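# Clear gap, clamp block to stop, extract dowel pin

## Task

If any loose item lies in the gap between the bench stop and the small wooden block, remove it. Use the spring clamp to hold the block flat against the stop, then draw the block's dowel pin completely out of its hole (twisting it may help). At the end the block must still be clamped, lying flat on the bench board with the hole facing up, and the pin must be set down where it stays put. Release everything and move the gripper away; anything held in place only by the robot at the end does not count.

## Robot and tools

Robot: a single six-joint arm (uf850) with a two-finger parallel gripper. The fingers point along the gripper's +z axis and close along its y axis. end_effector_position is the point between the closed finger pads, roughly 2 cm short of the fingertips; closing pushes the tips about 10 mm further along +z. Joints from base outward: waist, shoulder, elbow, forearm roll, wrist pitch, wrist roll.

Frame: the scene frame has its origin on the table top under the arm base, +z up, +y to the left when facing along +x. All positions are in metres, quaternions are written w first (qw, qx, qy, qz). The base can be slightly tilted relative to the table, and the reported hand position may be off, more so at long reach.

A row is 8 numbers: x, y, z, qw, qx, qy, qz, opening. x, y, z and the quaternion are an absolute target pose for the gripper in the scene frame. opening is a separate gripper command from -1 (closed) to +1 (fully open, 0.084 m); it is a level, not a change.

execute_actions(actions): a list of actions run in sequence. Each action is a table of 1 to 15 rows; each row lasts one control step of 1/30 s, and if fewer than 15 rows are given the final row is repeated to fill 15 steps. An empty list moves nothing and just returns state and images. An action is rejected when its target lies more than 0.6 m from the gripper's current position along any gripper axis; if the first action fails this or any action is malformed, the whole call is rejected. Repeat the wanted quaternion in every row to hold orientation rather than copying the possibly drifted reported one.

move(target, speed, blocking): target is one 8-number row (absolute pose plus opening). The gripper travels a straight path there, lasting 0.5 to 10 s (cut off at 10 s). speed is the path's top speed in m/s, 0.002 to 0.5, default 0.25; rotation is capped at twice that value in rad/s. It takes the shorter way round when turning. The opening is applied at the start. It does not avoid obstacles; faster moves and targets set deeper past a contact hit and press harder. The result adds a 'move:' line with the ending (done, off_target, moving, held, fault) and active limits (paced = pose clipped, held = a check blocked some steps, after which the arm may suddenly go faster than speed), plus distance to target. With blocking=false you get a result after 0.5 s while motion continues; until a result shows the move ended, call wait or stop before any other motion.

wait(seconds): 0 to 10 s, the arm keeps its last command; returns early if a running move ends. stop(): brakes a running move (needs room; fingers keep moving). zoom_image(camera, region): camera is cam_low or cam_wrist, region [x0, y0, x1, y1] in image pixels from the top-left, at most 504 x 504. read_manual(section) returns only licence texts. finished_scene(scene): ends the current scene, given by its number; irreversible, so only call it when the goal holds stably.

Controller behaviour: each step the commanded pose is clipped to within 70 mm and 16 degrees of the measured pose, then solved by damped inverse kinematics, favouring position over orientation. Far targets need several actions; after an action the arm only reaches the last clipped pose. Joint targets move at most 3.14 rad/s. The elbow cannot fully straighten. 'Hand target' in a result shows the pose currently being driven toward; 'pose unreachable' means the clearance check (which treats any mount under the base as arm) altered or blocked the command.

Results: the state line gives pose and linear/angular velocities; step readings list positions at some steps, with HELD marking steps held back. grip_measured is the actual finger opening on the same -1..1 scale. To keep hold of something, command an opening well below grip_measured; the gap sets the squeeze, up to about 24 N per pad for parts up to about 6 cm. Sending back grip_measured still presses lightly; fast closes can squeeze too hard. Joint torques are total drive output with offsets and noise, nonzero even in free air.

Load limits (N m): waist 52.8, shoulder 52.8, elbow 44, forearm roll 23.7, wrist pitch 16.7, wrist roll 16.7; held weight counts. Reaching one triggers a TORQUE FAULT: the joint backs off, the arm pauses 10 s and the rest of the call is dropped. Holding loads heats motors; MOTOR HOT appears from 65 °C and at 80 °C an OVER-TEMPERATURE FAULT brakes the arm until cool. Any stop is costly.

Cameras: cam_low (fixed) and cam_wrist (on the hand), both 672x504; calibration lines give K, distortion and T_world_to_cam, and can be a little off.

The robot holds its last command while you think, and occasional disturbances may tug a held part or shove a loose one. Avoid dropping things, hard impacts, strong pushes, and anything leaving the table, which fails the task. Finish with the block clamped and flat, hole up, the pin resting stably, and the gripper open and clear.

Each tool is called after ">>>" by a JSON object that holds its "method" and its "body", one argument or row to a line.

## Session

I'll start by looking at the scene.

>>> {"method": "execute_actions", "body": {
  "actions": []
}}

Scene clock: 0.00 s.
end_effector_position=(+0.0269, -0.5938, +0.1907) grip_measured=-1.00 end_effector_quat_wxyz=(-0.012, -0.473, +0.881, -0.016) end_effector_velocity=(-0.000, +0.000, +0.000) end_effector_angular_velocity=(+0.000, +0.000, -0.001)
Joint positions: [-1.514 -0.601 -1.166 -0.051 -0.503  0.69   0.   ]
Joint velocities: [ 0.     0.     0.    -0.    -0.     0.001 -0.   ]
Joint torques (N m, as the arm reports them, + toward a larger angle): no reading
Motor temperatures (°C, as the motors report them): [25 24 27 28 27 30]
Hand target: +0.027, -0.594, +0.191; -0.012, -0.473, +0.881, -0.016

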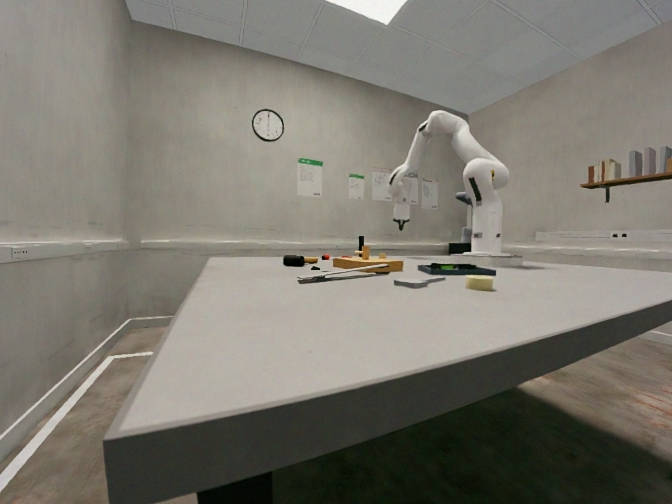

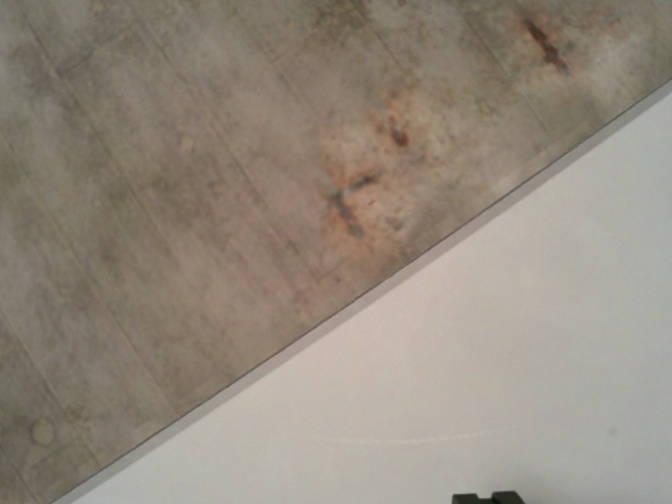

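>>> {"method": "zoom_image", "body": {
  "camera": "cam_low",
  "region": [270, 220, 530, 300]
}}

Region (270, 220, 530, 300) of cam_low's 672x504 image, scaled by 1.938, with more detail than that image has; it fills the top 155 rows of this view, and the rest is white.

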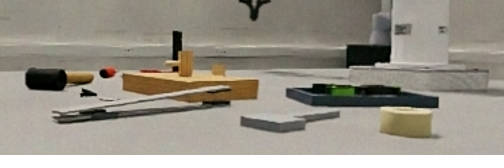

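>>> {"method": "move", "body": {
  "target": [0.52, -0.03, 0.45, 0, 1, 0, 0, 1],
  "speed": 0.4
}}

action 0: the call puts the target (arm/x, arm/y, arm/z) 0.732 m from end_effector_position in the last result along the gripper's own x axis as it stood there; a target may be at most 0.6 m away along each of those axes, so nothing of the call was run and nothing moved. Command a nearer target, and go on from there in a later call.

>>> {"method": "move", "body": {
  "target": [0.42, -0.2, 0.42, 0, 1, 0, 0, 1],
  "speed": 0.45
}}

Scene clock: 23.77 s.
end_effector_position=(+0.4205, -0.1990, +0.4198) grip_measured=+1.00 end_effector_quat_wxyz=(-0.001, +1.000, -0.001, +0.002) end_effector_velocity=(+0.002, +0.001, +0.001) end_effector_angular_velocity=(+0.001, -0.000, +0.007)
Joint positions: [-0.409 -0.09  -1.025 -0.031 -0.937 -0.386  0.084]
Joint velocities: [ 0.003 -0.002 -0.004  0.001 -0.002 -0.004  0.   ]
Joint torques (N m, as the arm reports them, + toward a larger angle): [  5.51  25.18 -21.3    0.36   0.68   0.28]
Motor temperatures (°C, as the motors report them): [25 24 28 28 27 30]
Hand target: +0.421, -0.199, +0.420; -0.001, +1.000, -0.000, +0.002
Off the commanded pose: 0.001 m, 0 deg.
move: done
camera_calibration (this result's frames):
cam_wrist: T_world_to_cam=[[-0.0206532, -0.999785, -0.00207098, -0.153722], [-0.999391, 0.0207032, -0.0280842, 0.508539], [0.0281211, 0.0014897, -0.999603, 0.539161], [0, 0, 0, 1]] pos_world=[0.489893, -0.16502, 0.552911]

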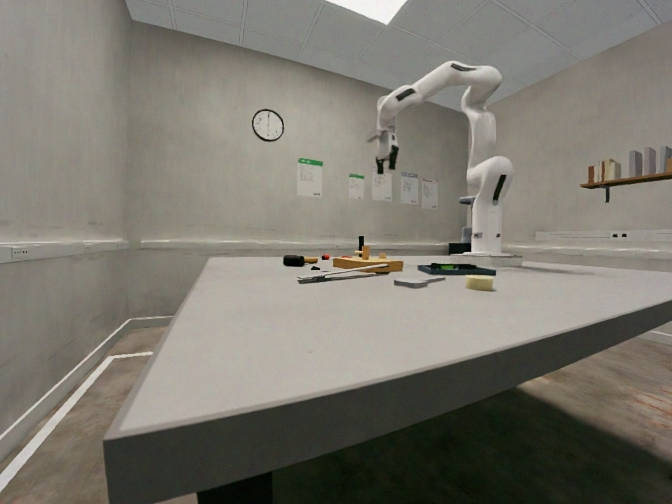

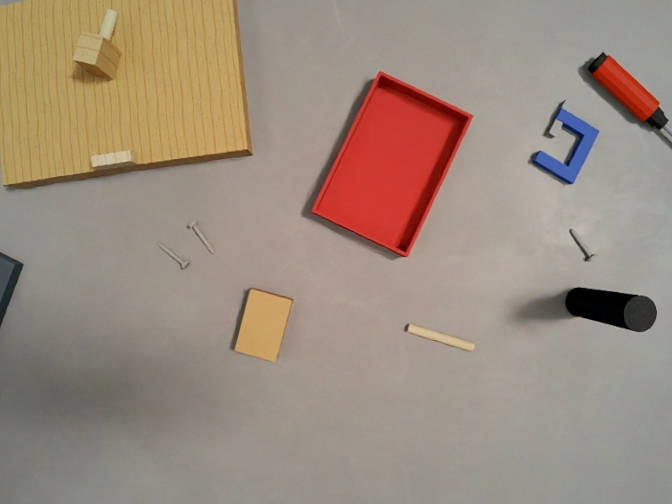

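>>> {"method": "move", "body": {
  "target": [0.52, 0.07, 0.40, 0, 1, 0, 0, 1],
  "speed": 0.4
}}

Scene clock: 30.53 s.
end_effector_position=(+0.5203, +0.0700, +0.4003) grip_measured=+1.00 end_effector_quat_wxyz=(-0.001, +1.000, -0.000, +0.000) end_effector_velocity=(+0.001, +0.002, -0.000) end_effector_angular_velocity=(-0.001, +0.002, +0.001)
Joint positions: [ 0.154 -0.281 -1.184 -0.024 -0.92   0.172  0.084]
Joint velocities: [ 0.004 -0.005 -0.005 -0.001 -0.002  0.003  0.   ]
Joint torques (N m, as the arm reports them, + toward a larger angle): [  3.27  33.09 -21.18   0.82   0.61   0.11]
Motor temperatures (°C, as the motors report them): [25 24 28 28 27 30]
Hand target: +0.520, +0.070, +0.400; -0.001, +1.000, +0.000, +0.000
Off the commanded pose: 0.000 m, 0 deg.
move: done; limits=paced
camera_calibration (this result's frames):
cam_wrist: T_world_to_cam=[[-0.0196416, -0.999803, -0.00271136, 0.116969], [-0.999484, 0.0197041, -0.0253699, 0.601227], [0.0254184, 0.00221165, -0.999674, 0.517869], [0, 0, 0, 1]] pos_world=[0.590051, 0.103954, 0.53327]

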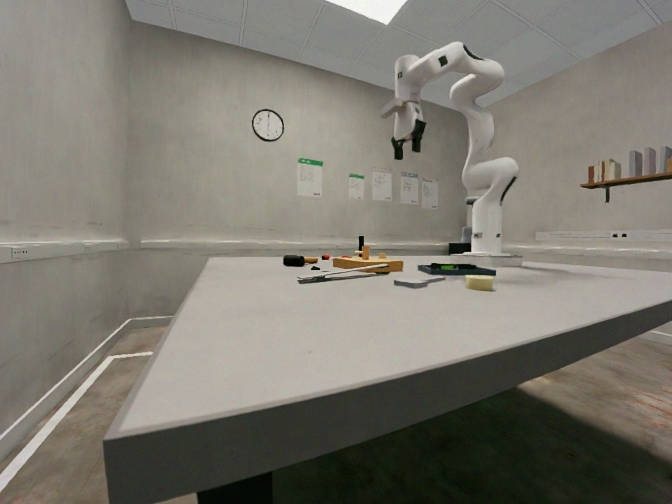

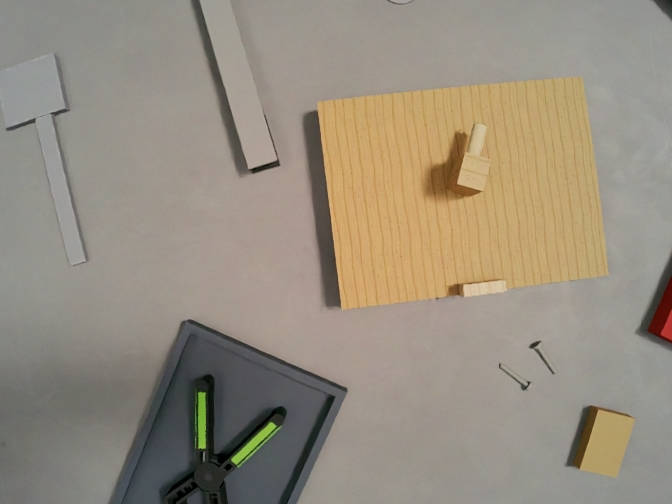

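>>> {"method": "zoom_image", "body": {
  "camera": "cam_wrist",
  "region": [400, 100, 560, 320]
}}

>>> {"method": "zoom_image", "body": {
  "camera": "cam_low",
  "region": [325, 230, 415, 280]
}}

>>> {"method": "move", "body": {
  "target": [0.36, 0.17, 0.25, 0, 1, 0, 0, 1],
  "speed": 0.4
}}

Region (400, 100, 560, 320) of cam_wrist's 672x504 image, scaled by 2.291, with more detail than that image has; it fills the left 367 columns of this view, and the rest is white.

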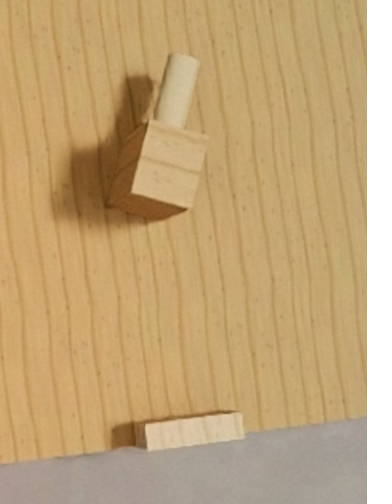

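Region (325, 230, 415, 280) of cam_low's 672x504 image, scaled by 5.600, with more detail than that image has.

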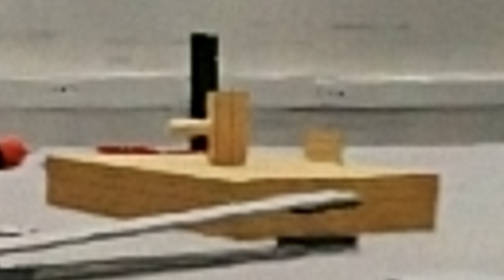

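Scene clock: 44.00 s.
end_effector_position=(+0.3612, +0.1707, +0.2495) grip_measured=+1.00 end_effector_quat_wxyz=(-0.001, +1.000, +0.000, -0.000) end_effector_velocity=(-0.002, +0.001, -0.002) end_effector_angular_velocity=(-0.003, -0.000, +0.001)
Joint positions: [ 0.454 -0.197 -0.69  -0.027 -0.516  0.481  0.084]
Joint velocities: [ 0.005 -0.002  0.003 -0.005  0.003  0.008  0.   ]
Joint torques (N m, as the arm reports them, + toward a larger angle): [  3.    24.66 -18.08  -0.57   0.36   0.28]
Motor temperatures (°C, as the motors report them): [25 24 28 28 27 30]
Hand target: +0.361, +0.171, +0.249; -0.001, +1.000, +0.000, -0.000
Off the commanded pose: 0.001 m, 0 deg.
move: done; limits=paced
camera_calibration (this result's frames):
cam_wrist: T_world_to_cam=[[-0.0193146, -0.999811, -0.00225342, 0.213913], [-0.999517, 0.0193638, -0.0243256, 0.436202], [0.0243646, 0.00178249, -0.999702, 0.371413], [0, 0, 0, 1]] pos_world=[0.431073, 0.204764, 0.382395]

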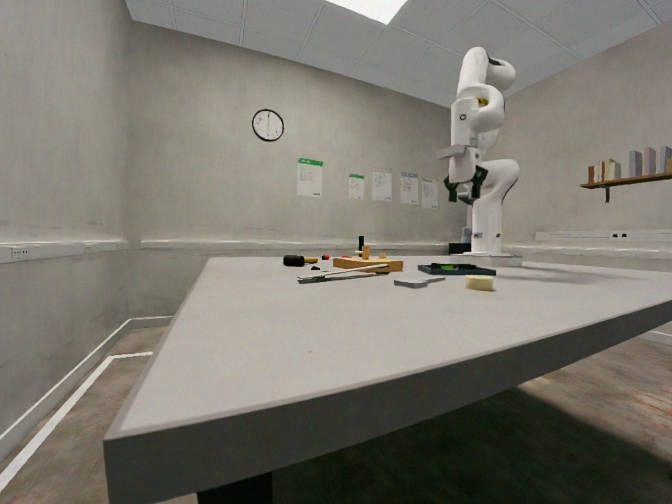

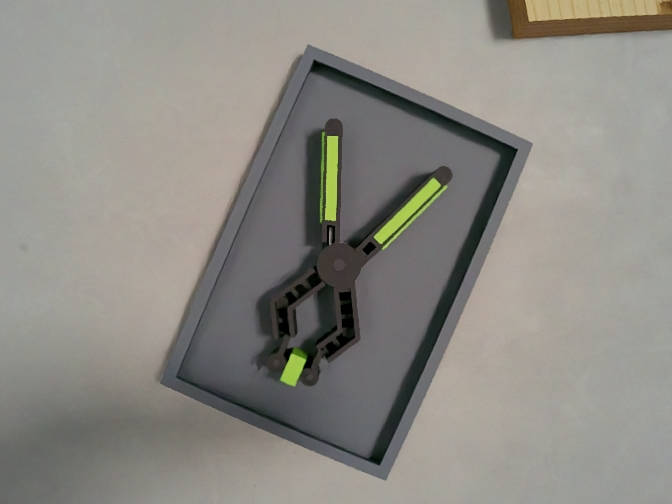

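>>> {"method": "zoom_image", "body": {
  "camera": "cam_wrist",
  "region": [230, 100, 530, 400]
}}

>>> {"method": "zoom_image", "body": {
  "camera": "cam_low",
  "region": [410, 250, 500, 285]
}}

Region (230, 100, 530, 400) of cam_wrist's 672x504 image, scaled by 1.680, with more detail than that image has.

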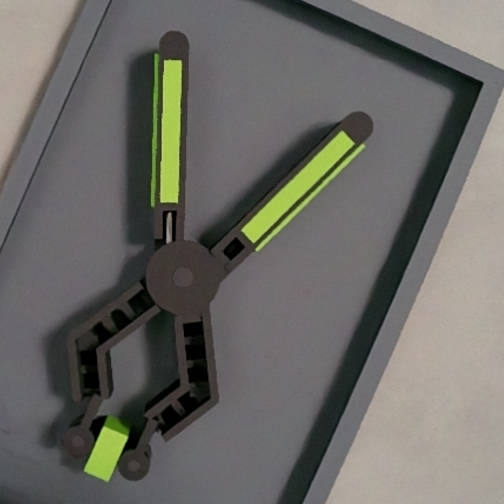

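Region (410, 250, 500, 285) of cam_low's 672x504 image, scaled by 5.600, with more detail than that image has.

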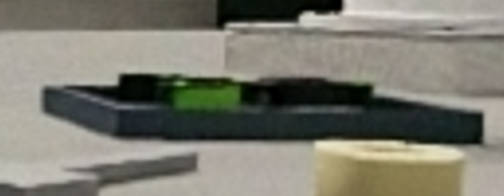

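>>> {"method": "move", "body": {
  "target": [0.555, -0.028, 0.17, 0, 1, 0, 0, 1],
  "speed": 0.4
}}

Scene clock: 123.53 s.
end_effector_position=(+0.5551, -0.0288, +0.1706) grip_measured=+1.00 end_effector_quat_wxyz=(+0.001, +1.000, +0.000, +0.000) end_effector_velocity=(+0.002, -0.001, -0.001) end_effector_angular_velocity=(+0.002, +0.002, -0.001)
Joint positions: [-0.038 -0.642 -1.114 -0.057 -0.486  0.016  0.084]
Joint velocities: [-0.003 -0.006 -0.007  0.003 -0.002 -0.005 -0.   ]
Joint torques (N m, as the arm reports them, + toward a larger angle): [  4.9   41.06 -17.15   0.72   0.48   0.25]
Motor temperatures (°C, as the motors report them): [25 24 28 28 27 30]
Hand target: +0.555, -0.029, +0.170; +0.001, +1.000, -0.000, +0.000
Off the commanded pose: 0.001 m, 0 deg.
move: done; limits=paced
camera_calibration (this result's frames):
cam_wrist: T_world_to_cam=[[-0.0195253, -0.999808, 0.0017632, 0.0173818], [-0.999502, 0.0194756, -0.024816, 0.632022], [0.0247769, -0.00224686, -0.99969, 0.287839], [0, 0, 0, 1]] pos_world=[0.624915, 0.00571621, 0.303403]

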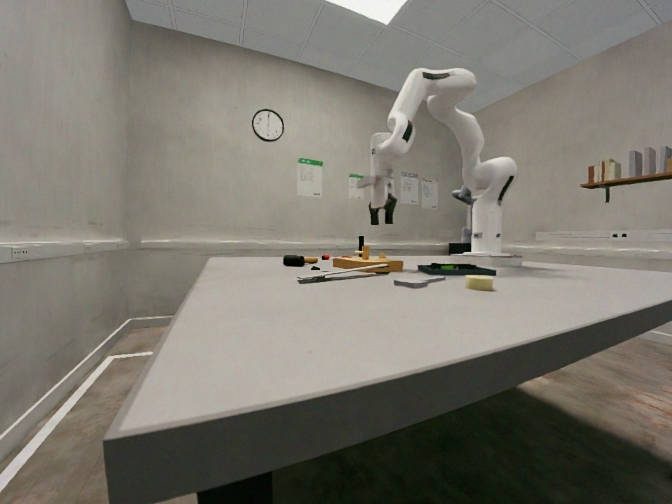

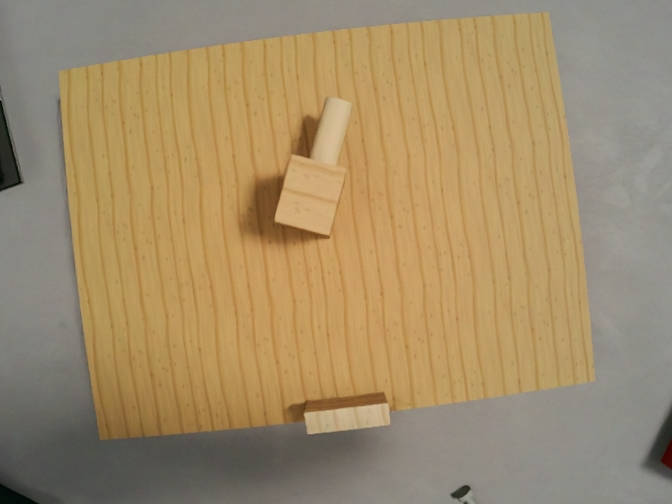

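>>> {"method": "zoom_image", "body": {
  "camera": "cam_wrist",
  "region": [240, 85, 408, 253]
}}

>>> {"method": "zoom_image", "body": {
  "camera": "cam_wrist",
  "region": [270, 350, 438, 460]
}}

Region (240, 85, 408, 253) of cam_wrist's 672x504 image, scaled by 3.000, with more detail than that image has.

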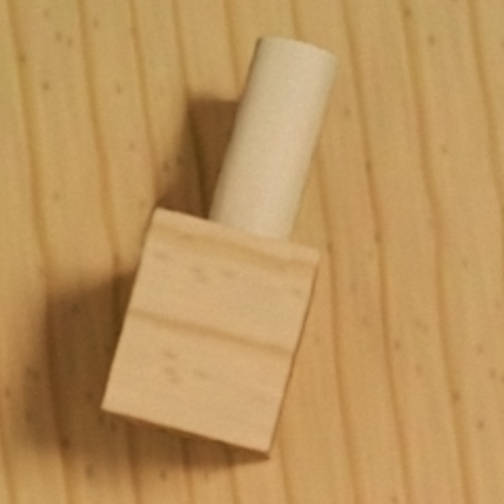

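Region (270, 350, 438, 460) of cam_wrist's 672x504 image, scaled by 3.000, with more detail than that image has; it fills the top 330 rows of this view, and the rest is white.

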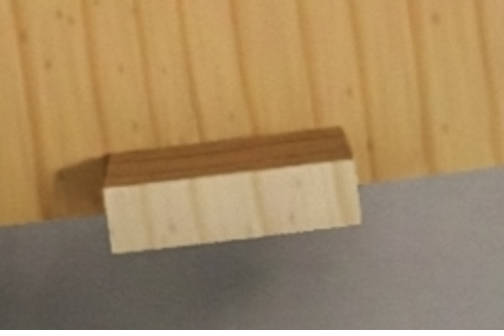

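>>> {"method": "move", "body": {
  "target": [0.6629, 0.0085, 0.125, -0.0349, 0.95711, -0.13026, -0.25646, 0.0],
  "speed": 0.25
}}

Scene clock: 216.70 s.
end_effector_position=(+0.6624, +0.0084, +0.1257) grip_measured=-0.01 end_effector_quat_wxyz=(-0.034, +0.957, -0.130, -0.256) end_effector_velocity=(+0.002, +0.000, -0.001) end_effector_angular_velocity=(+0.001, +0.014, -0.002)
Joint positions: [-0.025 -1.287 -2.087  0.104 -1.323  0.203  0.044]
Joint velocities: [-0.    -0.021 -0.033  0.001 -0.027  0.004 -0.   ]
Joint torques (N m, as the arm reports them, + toward a larger angle): [  6.59  58.16 -19.05   1.52  -0.37   0.18]
Motor temperatures (°C, as the motors report them): [25 25 28 28 27 30]
Hand target: +0.663, +0.008, +0.126; -0.034, +0.957, -0.130, -0.257
Off the commanded pose: 0.001 m, 0 deg.
move: done
camera_calibration (this result's frames):
cam_wrist: T_world_to_cam=[[-0.283203, -0.959004, 0.0103197, 0.22998], [-0.841432, 0.253618, 0.477148, 0.567717], [-0.460204, 0.126447, -0.878762, 0.545381], [0, 0, 0, 1]] pos_world=[0.793813, 0.00760683, 0.206002]

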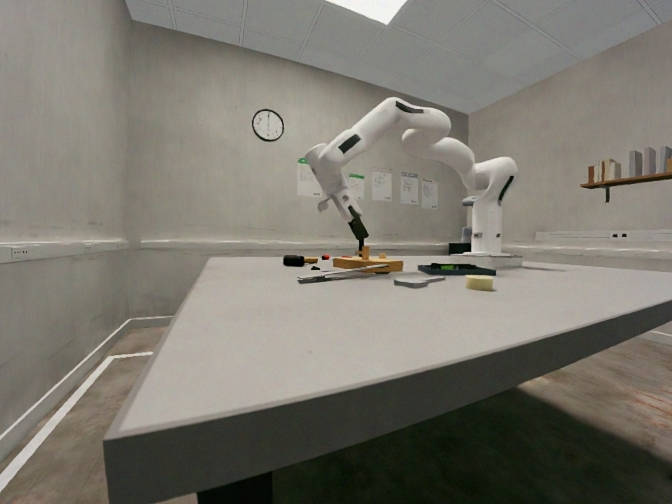

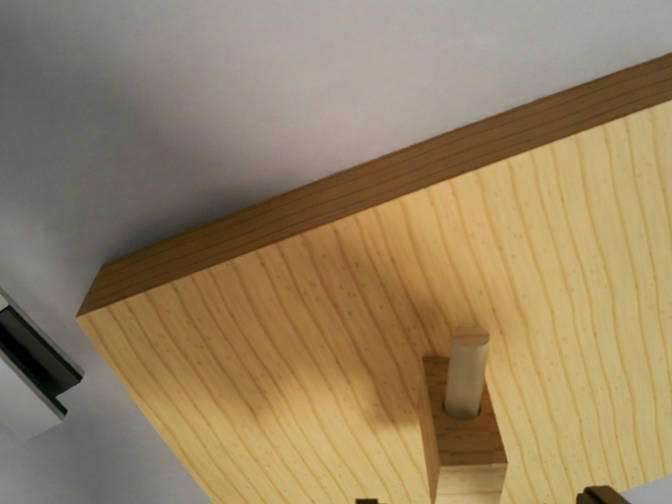

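>>> {"method": "move", "body": {
  "target": [0.6642, 0.0081, 0.0725, -0.0349, 0.95711, -0.13026, -0.25646, 0.0],
  "speed": 0.08
}}

>>> {"method": "zoom_image", "body": {
  "camera": "cam_low",
  "region": [325, 215, 415, 280]
}}

Scene clock: 228.87 s.
end_effector_position=(+0.6645, +0.0081, +0.0729) grip_measured=-0.01 end_effector_quat_wxyz=(-0.035, +0.957, -0.130, -0.256) end_effector_velocity=(+0.000, +0.000, -0.003) end_effector_angular_velocity=(+0.000, +0.001, -0.000)
Joint positions: [-0.027 -1.386 -2.148  0.105 -1.287  0.197  0.044]
Joint velocities: [-0.    -0.007 -0.006  0.    -0.001 -0.     0.   ]
Joint torques (N m, as the arm reports them, + toward a larger angle): [  4.53  58.09 -19.96   0.61  -0.69   0.31]
Motor temperatures (°C, as the motors report them): [25 25 28 28 27 30]
Hand target: +0.664, +0.008, +0.072; -0.035, +0.957, -0.130, -0.256
Off the commanded pose: 0.000 m, 0 deg.
move: done
camera_calibration (this result's frames):
cam_wrist: T_world_to_cam=[[-0.283716, -0.958863, 0.00933495, 0.231267], [-0.840831, 0.253448, 0.478297, 0.594234], [-0.460987, 0.127851, -0.878149, 0.500378], [0, 0, 0, 1]] pos_world=[0.795932, 0.00717215, 0.153027]

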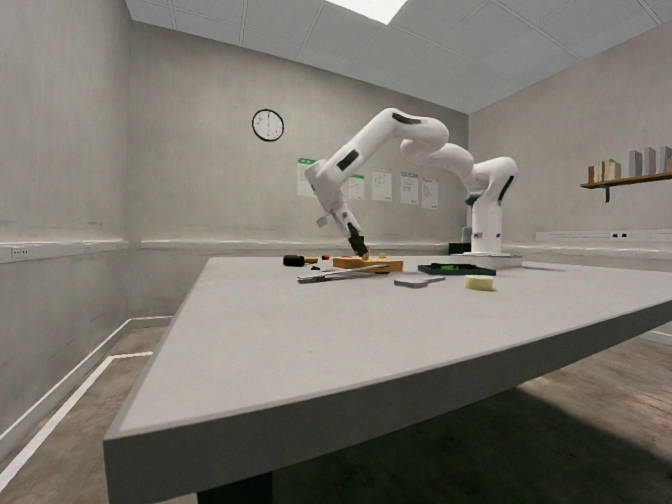

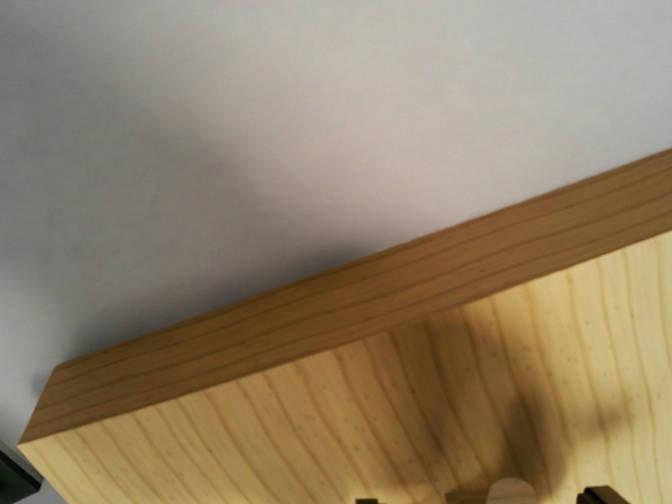

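Region (325, 215, 415, 280) of cam_low's 672x504 image, scaled by 5.600, with more detail than that image has.

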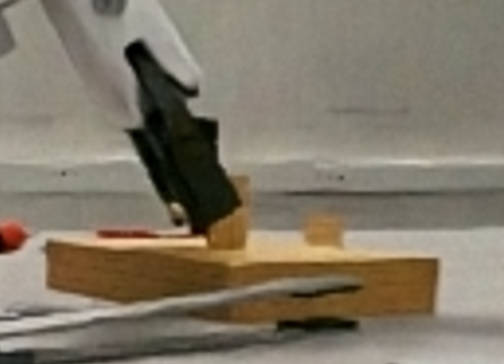

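>>> {"method": "execute_actions", "body": {
  "actions": [
    [[0.6642,0.0081,0.0725,-0.0349,0.95711,-0.13026,-0.25646,-0.1],[0.6642,0.0081,0.0725,-0.0349,0.95711,-0.13026,-0.25646,-0.2],[0.6642,0.0081,0.0725,-0.0349,0.95711,-0.13026,-0.25646,-0.3],[0.6642,0.0081,0.0725,-0.0349,0.95711,-0.13026,-0.25646,-0.36],[0.6642,0.0081,0.0725,-0.0349,0.95711,-0.13026,-0.25646,-0.42],[0.6642,0.0081,0.0725,-0.0349,0.95711,-0.13026,-0.25646,-0.46],[0.6642,0.0081,0.0725,-0.0349,0.95711,-0.13026,-0.25646,-0.5],[0.6642,0.0081,0.0725,-0.0349,0.95711,-0.13026,-0.25646,-0.53],[0.6642,0.0081,0.0725,-0.0349,0.95711,-0.13026,-0.25646,-0.56],[0.6642,0.0081,0.0725,-0.0349,0.95711,-0.13026,-0.25646,-0.59],[0.6642,0.0081,0.0725,-0.0349,0.95711,-0.13026,-0.25646,-0.62],[0.6642,0.0081,0.0725,-0.0349,0.95711,-0.13026,-0.25646,-0.66],[0.6642,0.0081,0.0725,-0.0349,0.95711,-0.13026,-0.25646,-0.7],[0.6642,0.0081,0.0725,-0.0349,0.95711,-0.13026,-0.25646,-0.75],[0.6642,0.0081,0.0725,-0.0349,0.95711,-0.13026,-0.25646,-0.8]]
  ]
}}

>>> {"method": "zoom_image", "body": {
  "camera": "cam_low",
  "region": [340, 225, 400, 270]
}}

Scene clock: 240.90 s.
end_effector_position=(+0.6642, +0.0081, +0.0725) grip_measured=-0.60 end_effector_quat_wxyz=(-0.035, +0.957, -0.130, -0.256) end_effector_velocity=(-0.000, -0.000, +0.000) end_effector_angular_velocity=(-0.001, -0.000, +0.000)
Joint positions: [-0.027 -1.386 -2.147  0.105 -1.286  0.197  0.018]
Joint velocities: [-0.     0.     0.    -0.001  0.     0.001 -0.   ]
Joint torques (N m, as the arm reports them, + toward a larger angle): [  6.52  58.44 -19.45   0.63  -0.41   0.4 ]
Motor temperatures (°C, as the motors report them): [25 25 28 28 27 30]
Hand target: +0.664, +0.008, +0.072; -0.035, +0.957, -0.130, -0.256
Off the commanded pose: 0.000 m, 0 deg.
Step readings (end_effector_position):
0: (+0.6644, +0.0081, +0.0725)
1: (+0.6644, +0.0081, +0.0725)
2: (+0.6644, +0.0081, +0.0725)
4: (+0.6643, +0.0081, +0.0725)
8: (+0.6642, +0.0081, +0.0725)
15: end_effector_position above
camera_calibration (this result's frames):
cam_wrist: T_world_to_cam=[[-0.283732, -0.958857, 0.00942914, 0.231197], [-0.840698, 0.253473, 0.478516, 0.594072], [-0.461219, 0.127843, -0.878028, 0.500079], [0, 0, 0, 1]] pos_world=[0.795679, 0.00717192, 0.152631]

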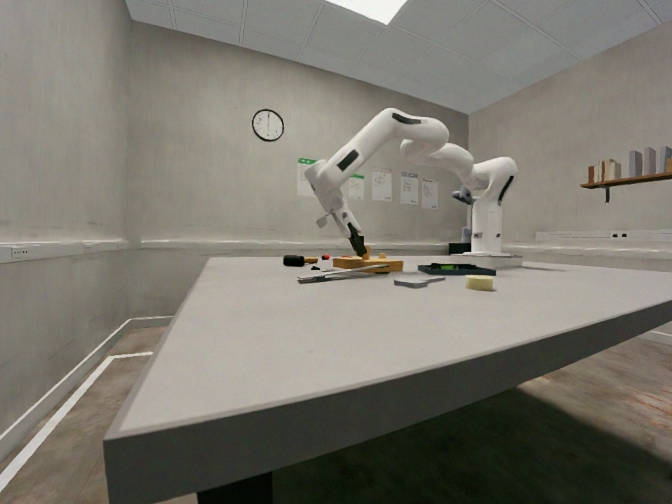

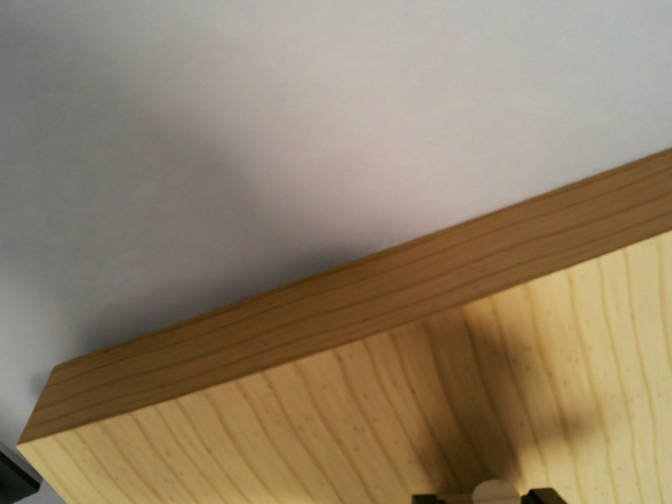

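Region (340, 225, 400, 270) of cam_low's 672x504 image, scaled by 8.400, with more detail than that image has; it fills the top 378 rows of this view, and the rest is white.

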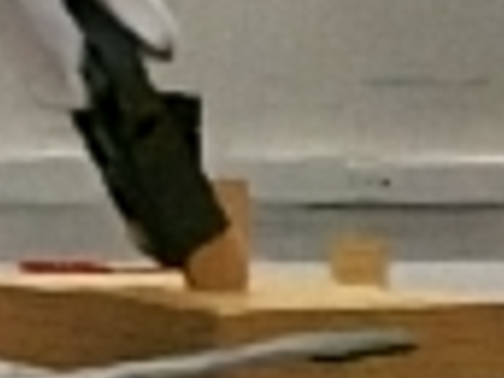

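>>> {"method": "move", "body": {
  "target": [0.655, 0.0081, 0.105, -0.0349, 0.95711, -0.13026, -0.25646, -0.8],
  "speed": 0.12
}}

>>> {"method": "move", "body": {
  "target": [0.6125, -0.0045, 0.105, -0.37084, 0.58089, 0.64232, 0.33538, -0.8],
  "speed": 0.4
}}

>>> {"method": "zoom_image", "body": {
  "camera": "cam_low",
  "region": [330, 205, 420, 275]
}}

Scene clock: 265.00 s.
end_effector_position=(+0.6549, +0.0081, +0.1046) grip_measured=-0.60 end_effector_quat_wxyz=(-0.035, +0.957, -0.130, -0.257) end_effector_velocity=(-0.000, +0.000, +0.002) end_effector_angular_velocity=(-0.000, -0.001, +0.000)
Joint positions: [-0.026 -1.296 -2.053  0.106 -1.282  0.197  0.018]
Joint velocities: [ 0.     0.006  0.006 -0.     0.001 -0.    -0.   ]
Joint torques (N m, as the arm reports them, + toward a larger angle): [  5.02  56.59 -19.76   1.24  -0.49   0.19]
Motor temperatures (°C, as the motors report them): [25 25 28 28 27 30]
Hand target: +0.655, +0.008, +0.105; -0.035, +0.957, -0.130, -0.256
Off the commanded pose: 0.000 m, 0 deg.
move: done
camera_calibration (this result's frames):
cam_wrist: T_world_to_cam=[[-0.283715, -0.958862, 0.0094982, 0.228246], [-0.840566, 0.253455, 0.478758, 0.570749], [-0.461471, 0.127847, -0.877895, 0.524133], [0, 0, 0, 1]] pos_world=[0.786381, 0.00718875, 0.184715]

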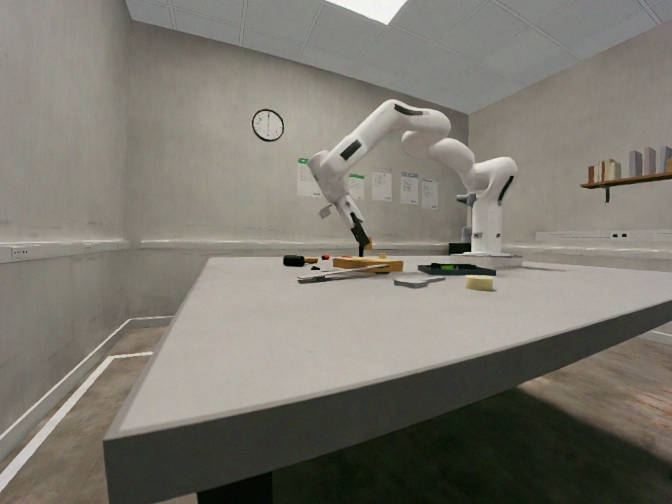

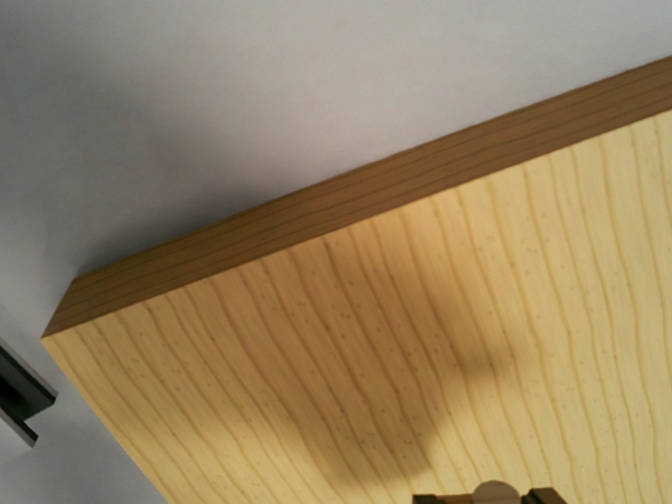

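Scene clock: 268.50 s.
end_effector_position=(+0.6126, -0.0048, +0.1048) grip_measured=-0.60 end_effector_quat_wxyz=(-0.372, +0.580, +0.642, +0.335) end_effector_velocity=(-0.000, +0.000, -0.001) end_effector_angular_velocity=(+0.006, -0.005, +0.007)
Joint positions: [-0.323 -1.189 -1.604  0.966 -1.235 -2.722  0.018]
Joint velocities: [-0.001 -0.004 -0.004 -0.001 -0.006 -0.008  0.   ]
Joint torques (N m, as the arm reports them, + toward a larger angle): [  3.69  52.03 -15.84   0.97  -1.13   0.21]
Motor temperatures (°C, as the motors report them): [25 25 28 28 27 30]
Hand target: +0.613, -0.005, +0.105; -0.372, +0.580, +0.643, +0.335
Off the commanded pose: 0.000 m, 0 deg.
move: done
camera_calibration (this result's frames):
cam_wrist: T_world_to_cam=[[0.995593, 0.0920447, -0.0179728, -0.571941], [0.0282589, -0.477169, -0.878357, 0.144843], [-0.0894242, 0.873978, -0.477667, 0.240098], [0, 0, 0, 1]] pos_world=[0.586798, -0.0880815, 0.231631]

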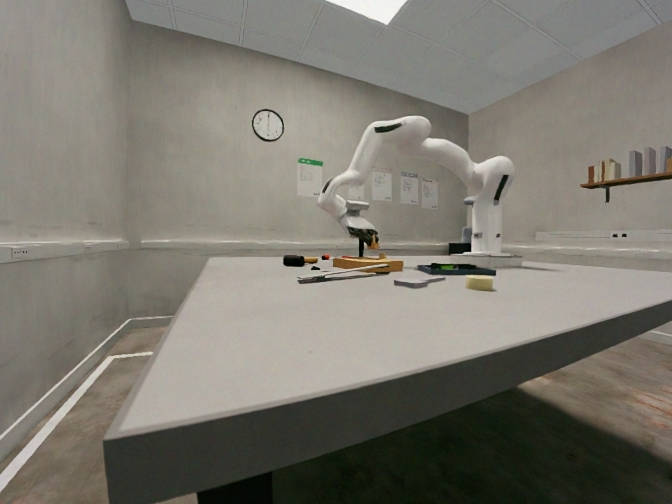

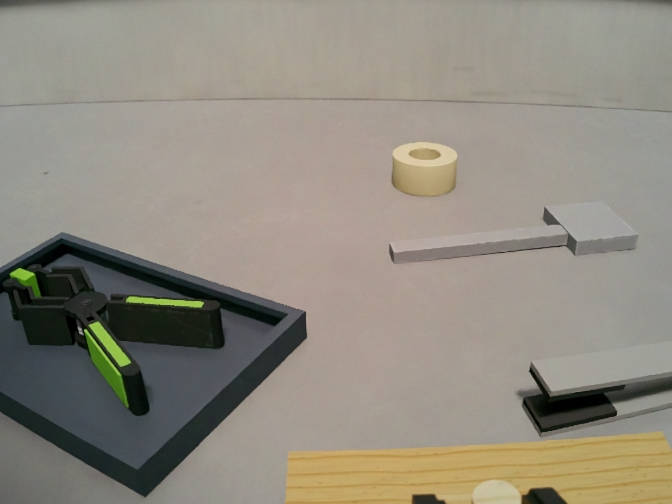

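Region (330, 205, 420, 275) of cam_low's 672x504 image, scaled by 5.600, with more detail than that image has.

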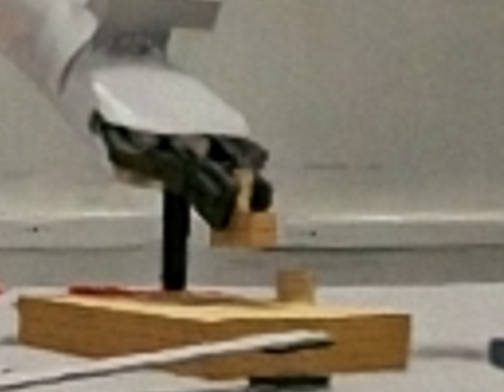

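>>> {"method": "zoom_image", "body": {
  "camera": "cam_wrist",
  "region": [0, 220, 320, 500]
}}

>>> {"method": "move", "body": {
  "target": [0.6125, -0.0045, 0.075, -0.37084, 0.58089, 0.64232, 0.33538, -0.8],
  "speed": 0.08
}}

>>> {"method": "zoom_image", "body": {
  "camera": "cam_low",
  "region": [350, 230, 400, 270]
}}

Region (0, 220, 320, 500) of cam_wrist's 672x504 image, scaled by 1.575, with more detail than that image has; it fills the top 441 rows of this view, and the rest is white.

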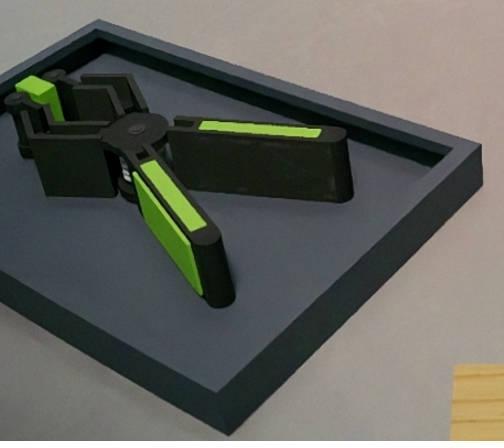

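Scene clock: 278.37 s.
end_effector_position=(+0.6127, -0.0046, +0.0753) grip_measured=-0.60 end_effector_quat_wxyz=(-0.371, +0.581, +0.642, +0.335) end_effector_velocity=(+0.000, +0.000, -0.002) end_effector_angular_velocity=(-0.000, +0.001, -0.000)
Joint positions: [-0.324 -1.248 -1.637  0.974 -1.219 -2.745  0.018]
Joint velocities: [ 0.    -0.004 -0.003  0.     0.001 -0.    -0.   ]
Joint torques (N m, as the arm reports them, + toward a larger angle): [  6.08  53.07 -15.23   1.02  -1.07   0.32]
Motor temperatures (°C, as the motors report them): [25 25 28 28 27 30]
Hand target: +0.613, -0.005, +0.075; -0.371, +0.581, +0.642, +0.335
Off the commanded pose: 0.000 m, 0 deg.
move: done
camera_calibration (this result's frames):
cam_wrist: T_world_to_cam=[[0.995729, 0.0907525, -0.0169593, -0.572716], [0.0286204, -0.478069, -0.877856, 0.118775], [-0.0877753, 0.873621, -0.478625, 0.224875], [0, 0, 0, 1]] pos_world=[0.586609, -0.0876976, 0.202185]

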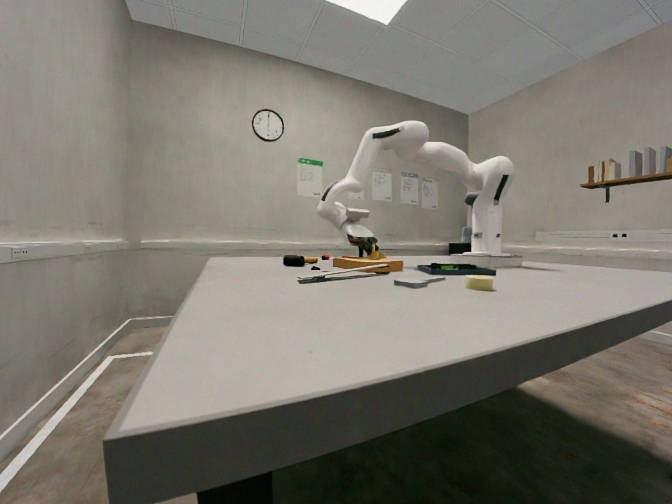

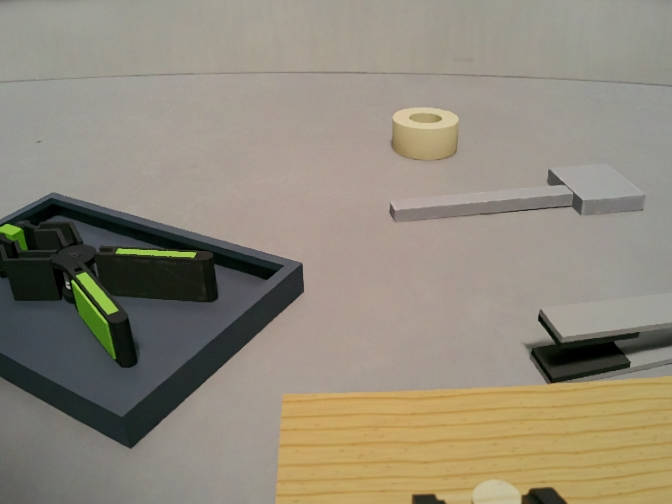

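Region (350, 230, 400, 270) of cam_low's 672x504 image, scaled by 10.080, with more detail than that image has; it fills the top 403 rows of this view, and the rest is white.

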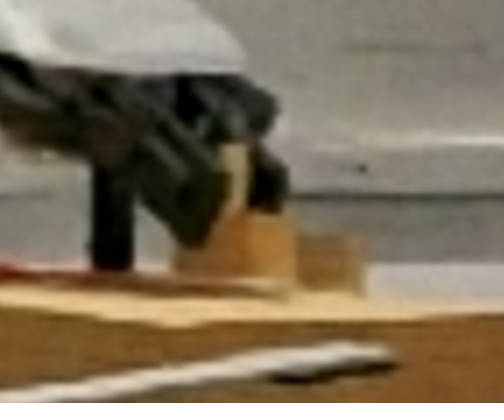

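>>> {"method": "move", "body": {
  "target": [0.6125, -0.0045, 0.069, -0.37084, 0.58089, 0.64232, 0.33538, -0.8],
  "speed": 0.015
}}

>>> {"method": "zoom_image", "body": {
  "camera": "cam_low",
  "region": [350, 230, 400, 270]
}}

Scene clock: 285.97 s.
end_effector_position=(+0.6125, -0.0045, +0.0692) grip_measured=-0.60 end_effector_quat_wxyz=(-0.371, +0.581, +0.642, +0.335) end_effector_velocity=(+0.000, -0.000, -0.002) end_effector_angular_velocity=(-0.001, -0.001, -0.000)
Joint positions: [-0.324 -1.26  -1.645  0.975 -1.216 -2.749  0.018]
Joint velocities: [-0.    -0.004 -0.004 -0.     0.001 -0.001  0.   ]
Joint torques (N m, as the arm reports them, + toward a larger angle): [  5.65  52.46 -15.53   1.26  -1.06   0.48]
Motor temperatures (°C, as the motors report them): [25 25 28 28 27 30]
Hand target: +0.613, -0.005, +0.069; -0.371, +0.581, +0.642, +0.335
Off the commanded pose: 0.000 m, 0 deg.
move: done
camera_calibration (this result's frames):
cam_wrist: T_world_to_cam=[[0.995723, 0.0907713, -0.0171843, -0.572638], [0.0284312, -0.47807, -0.877861, 0.113608], [-0.0878999, 0.873619, -0.478606, 0.221996], [0, 0, 0, 1]] pos_world=[0.586473, -0.0876478, 0.19614]

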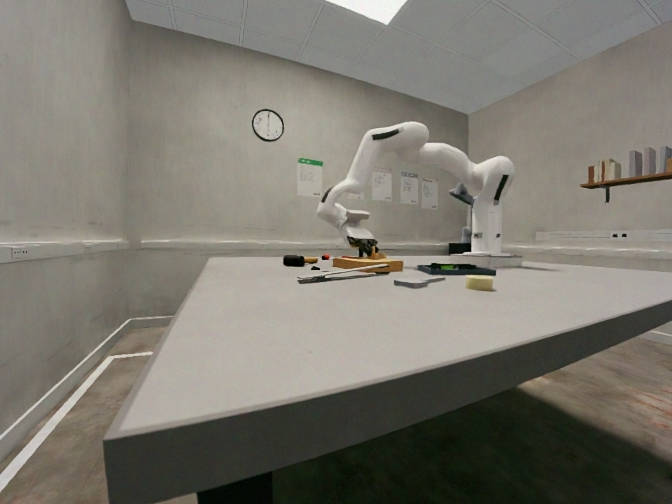

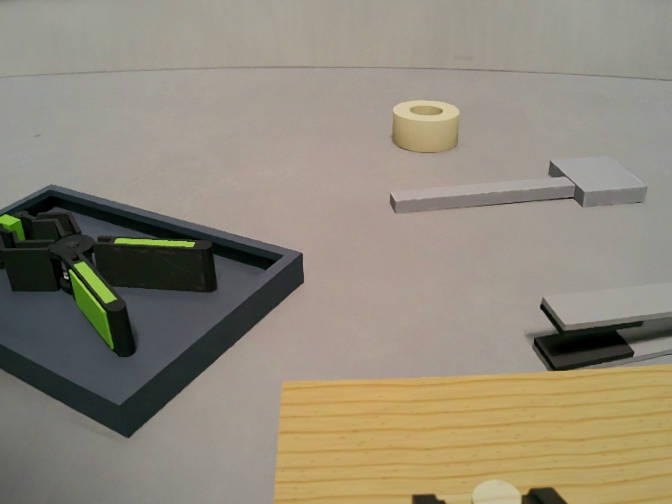

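Region (350, 230, 400, 270) of cam_low's 672x504 image, scaled by 10.080, with more detail than that image has; it fills the top 403 rows of this view, and the rest is white.

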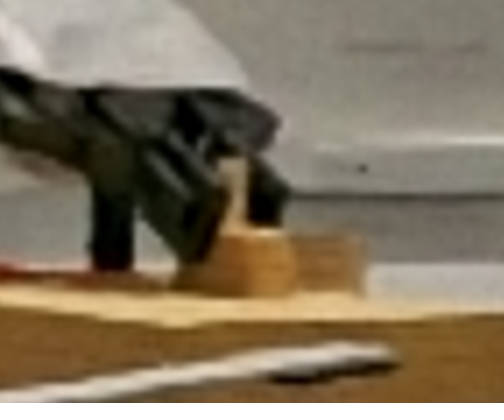

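>>> {"method": "execute_actions", "body": {
  "actions": [
    [[0.6125,-0.0045,0.0687,-0.37084,0.58089,0.64232,0.33538,-0.8],[0.6125,-0.0045,0.0684,-0.37084,0.58089,0.64232,0.33538,-0.8],[0.6125,-0.0045,0.0681,-0.37084,0.58089,0.64232,0.33538,-0.8],[0.6125,-0.0045,0.0678,-0.37084,0.58089,0.64232,0.33538,-0.8],[0.6125,-0.0045,0.0675,-0.37084,0.58089,0.64232,0.33538,-0.8]]
  ]
}}

Scene clock: 301.97 s.
end_effector_position=(+0.6127, -0.0044, +0.0684) grip_measured=-0.60 end_effector_quat_wxyz=(-0.371, +0.580, +0.642, +0.336) end_effector_velocity=(-0.000, +0.000, -0.001) end_effector_angular_velocity=(-0.001, +0.001, -0.001)
Joint positions: [-0.324 -1.263 -1.647  0.975 -1.218 -2.751  0.018]
Joint velocities: [ 0.    -0.001 -0.     0.     0.001  0.     0.   ]
Joint torques (N m, as the arm reports them, + toward a larger angle): [  5.42  41.61 -11.32   0.47   2.85   0.37]
Motor temperatures (°C, as the motors report them): [25 25 28 28 27 30]
Hand target: +0.613, -0.005, +0.068; -0.371, +0.581, +0.642, +0.335
Off the commanded pose: 0.001 m, 0 deg.
Step readings (end_effector_position):
0: (+0.6125, -0.0045, +0.0690)
1: (+0.6125, -0.0045, +0.0690)
2: (+0.6125, -0.0045, +0.0690)
4: (+0.6125, -0.0045, +0.0689)
8: (+0.6125, -0.0045, +0.0687)
15: end_effector_position above
camera_calibration (this result's frames):
cam_wrist: T_world_to_cam=[[0.995682, 0.0913419, -0.0165566, -0.572886], [0.0291075, -0.476556, -0.878662, 0.112619], [-0.0881488, 0.874386, -0.477157, 0.221626], [0, 0, 0, 1]] pos_world=[0.58667, -0.0877891, 0.19522]

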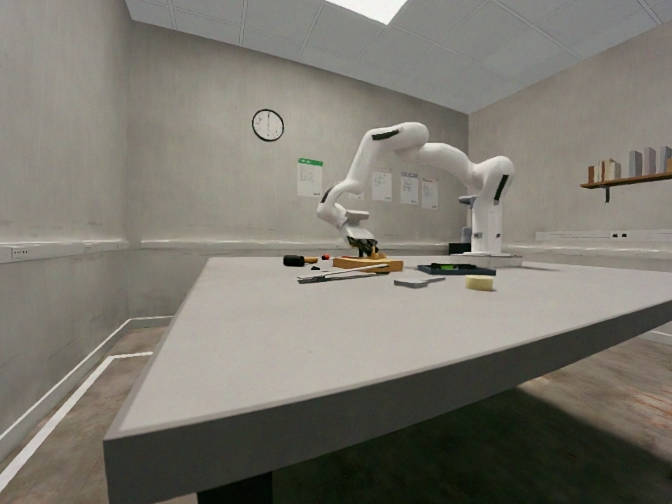

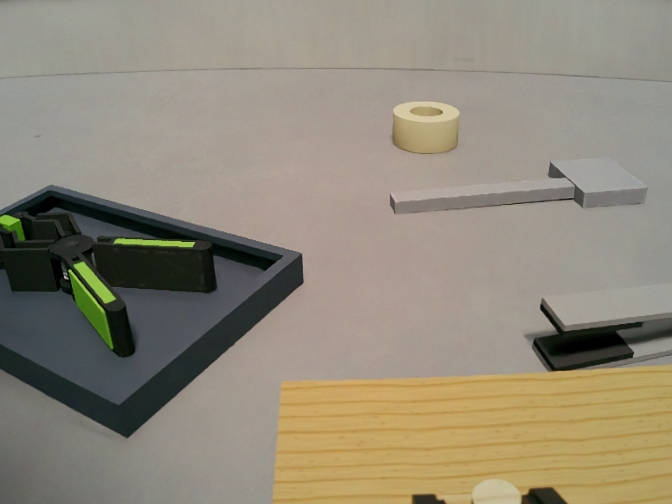

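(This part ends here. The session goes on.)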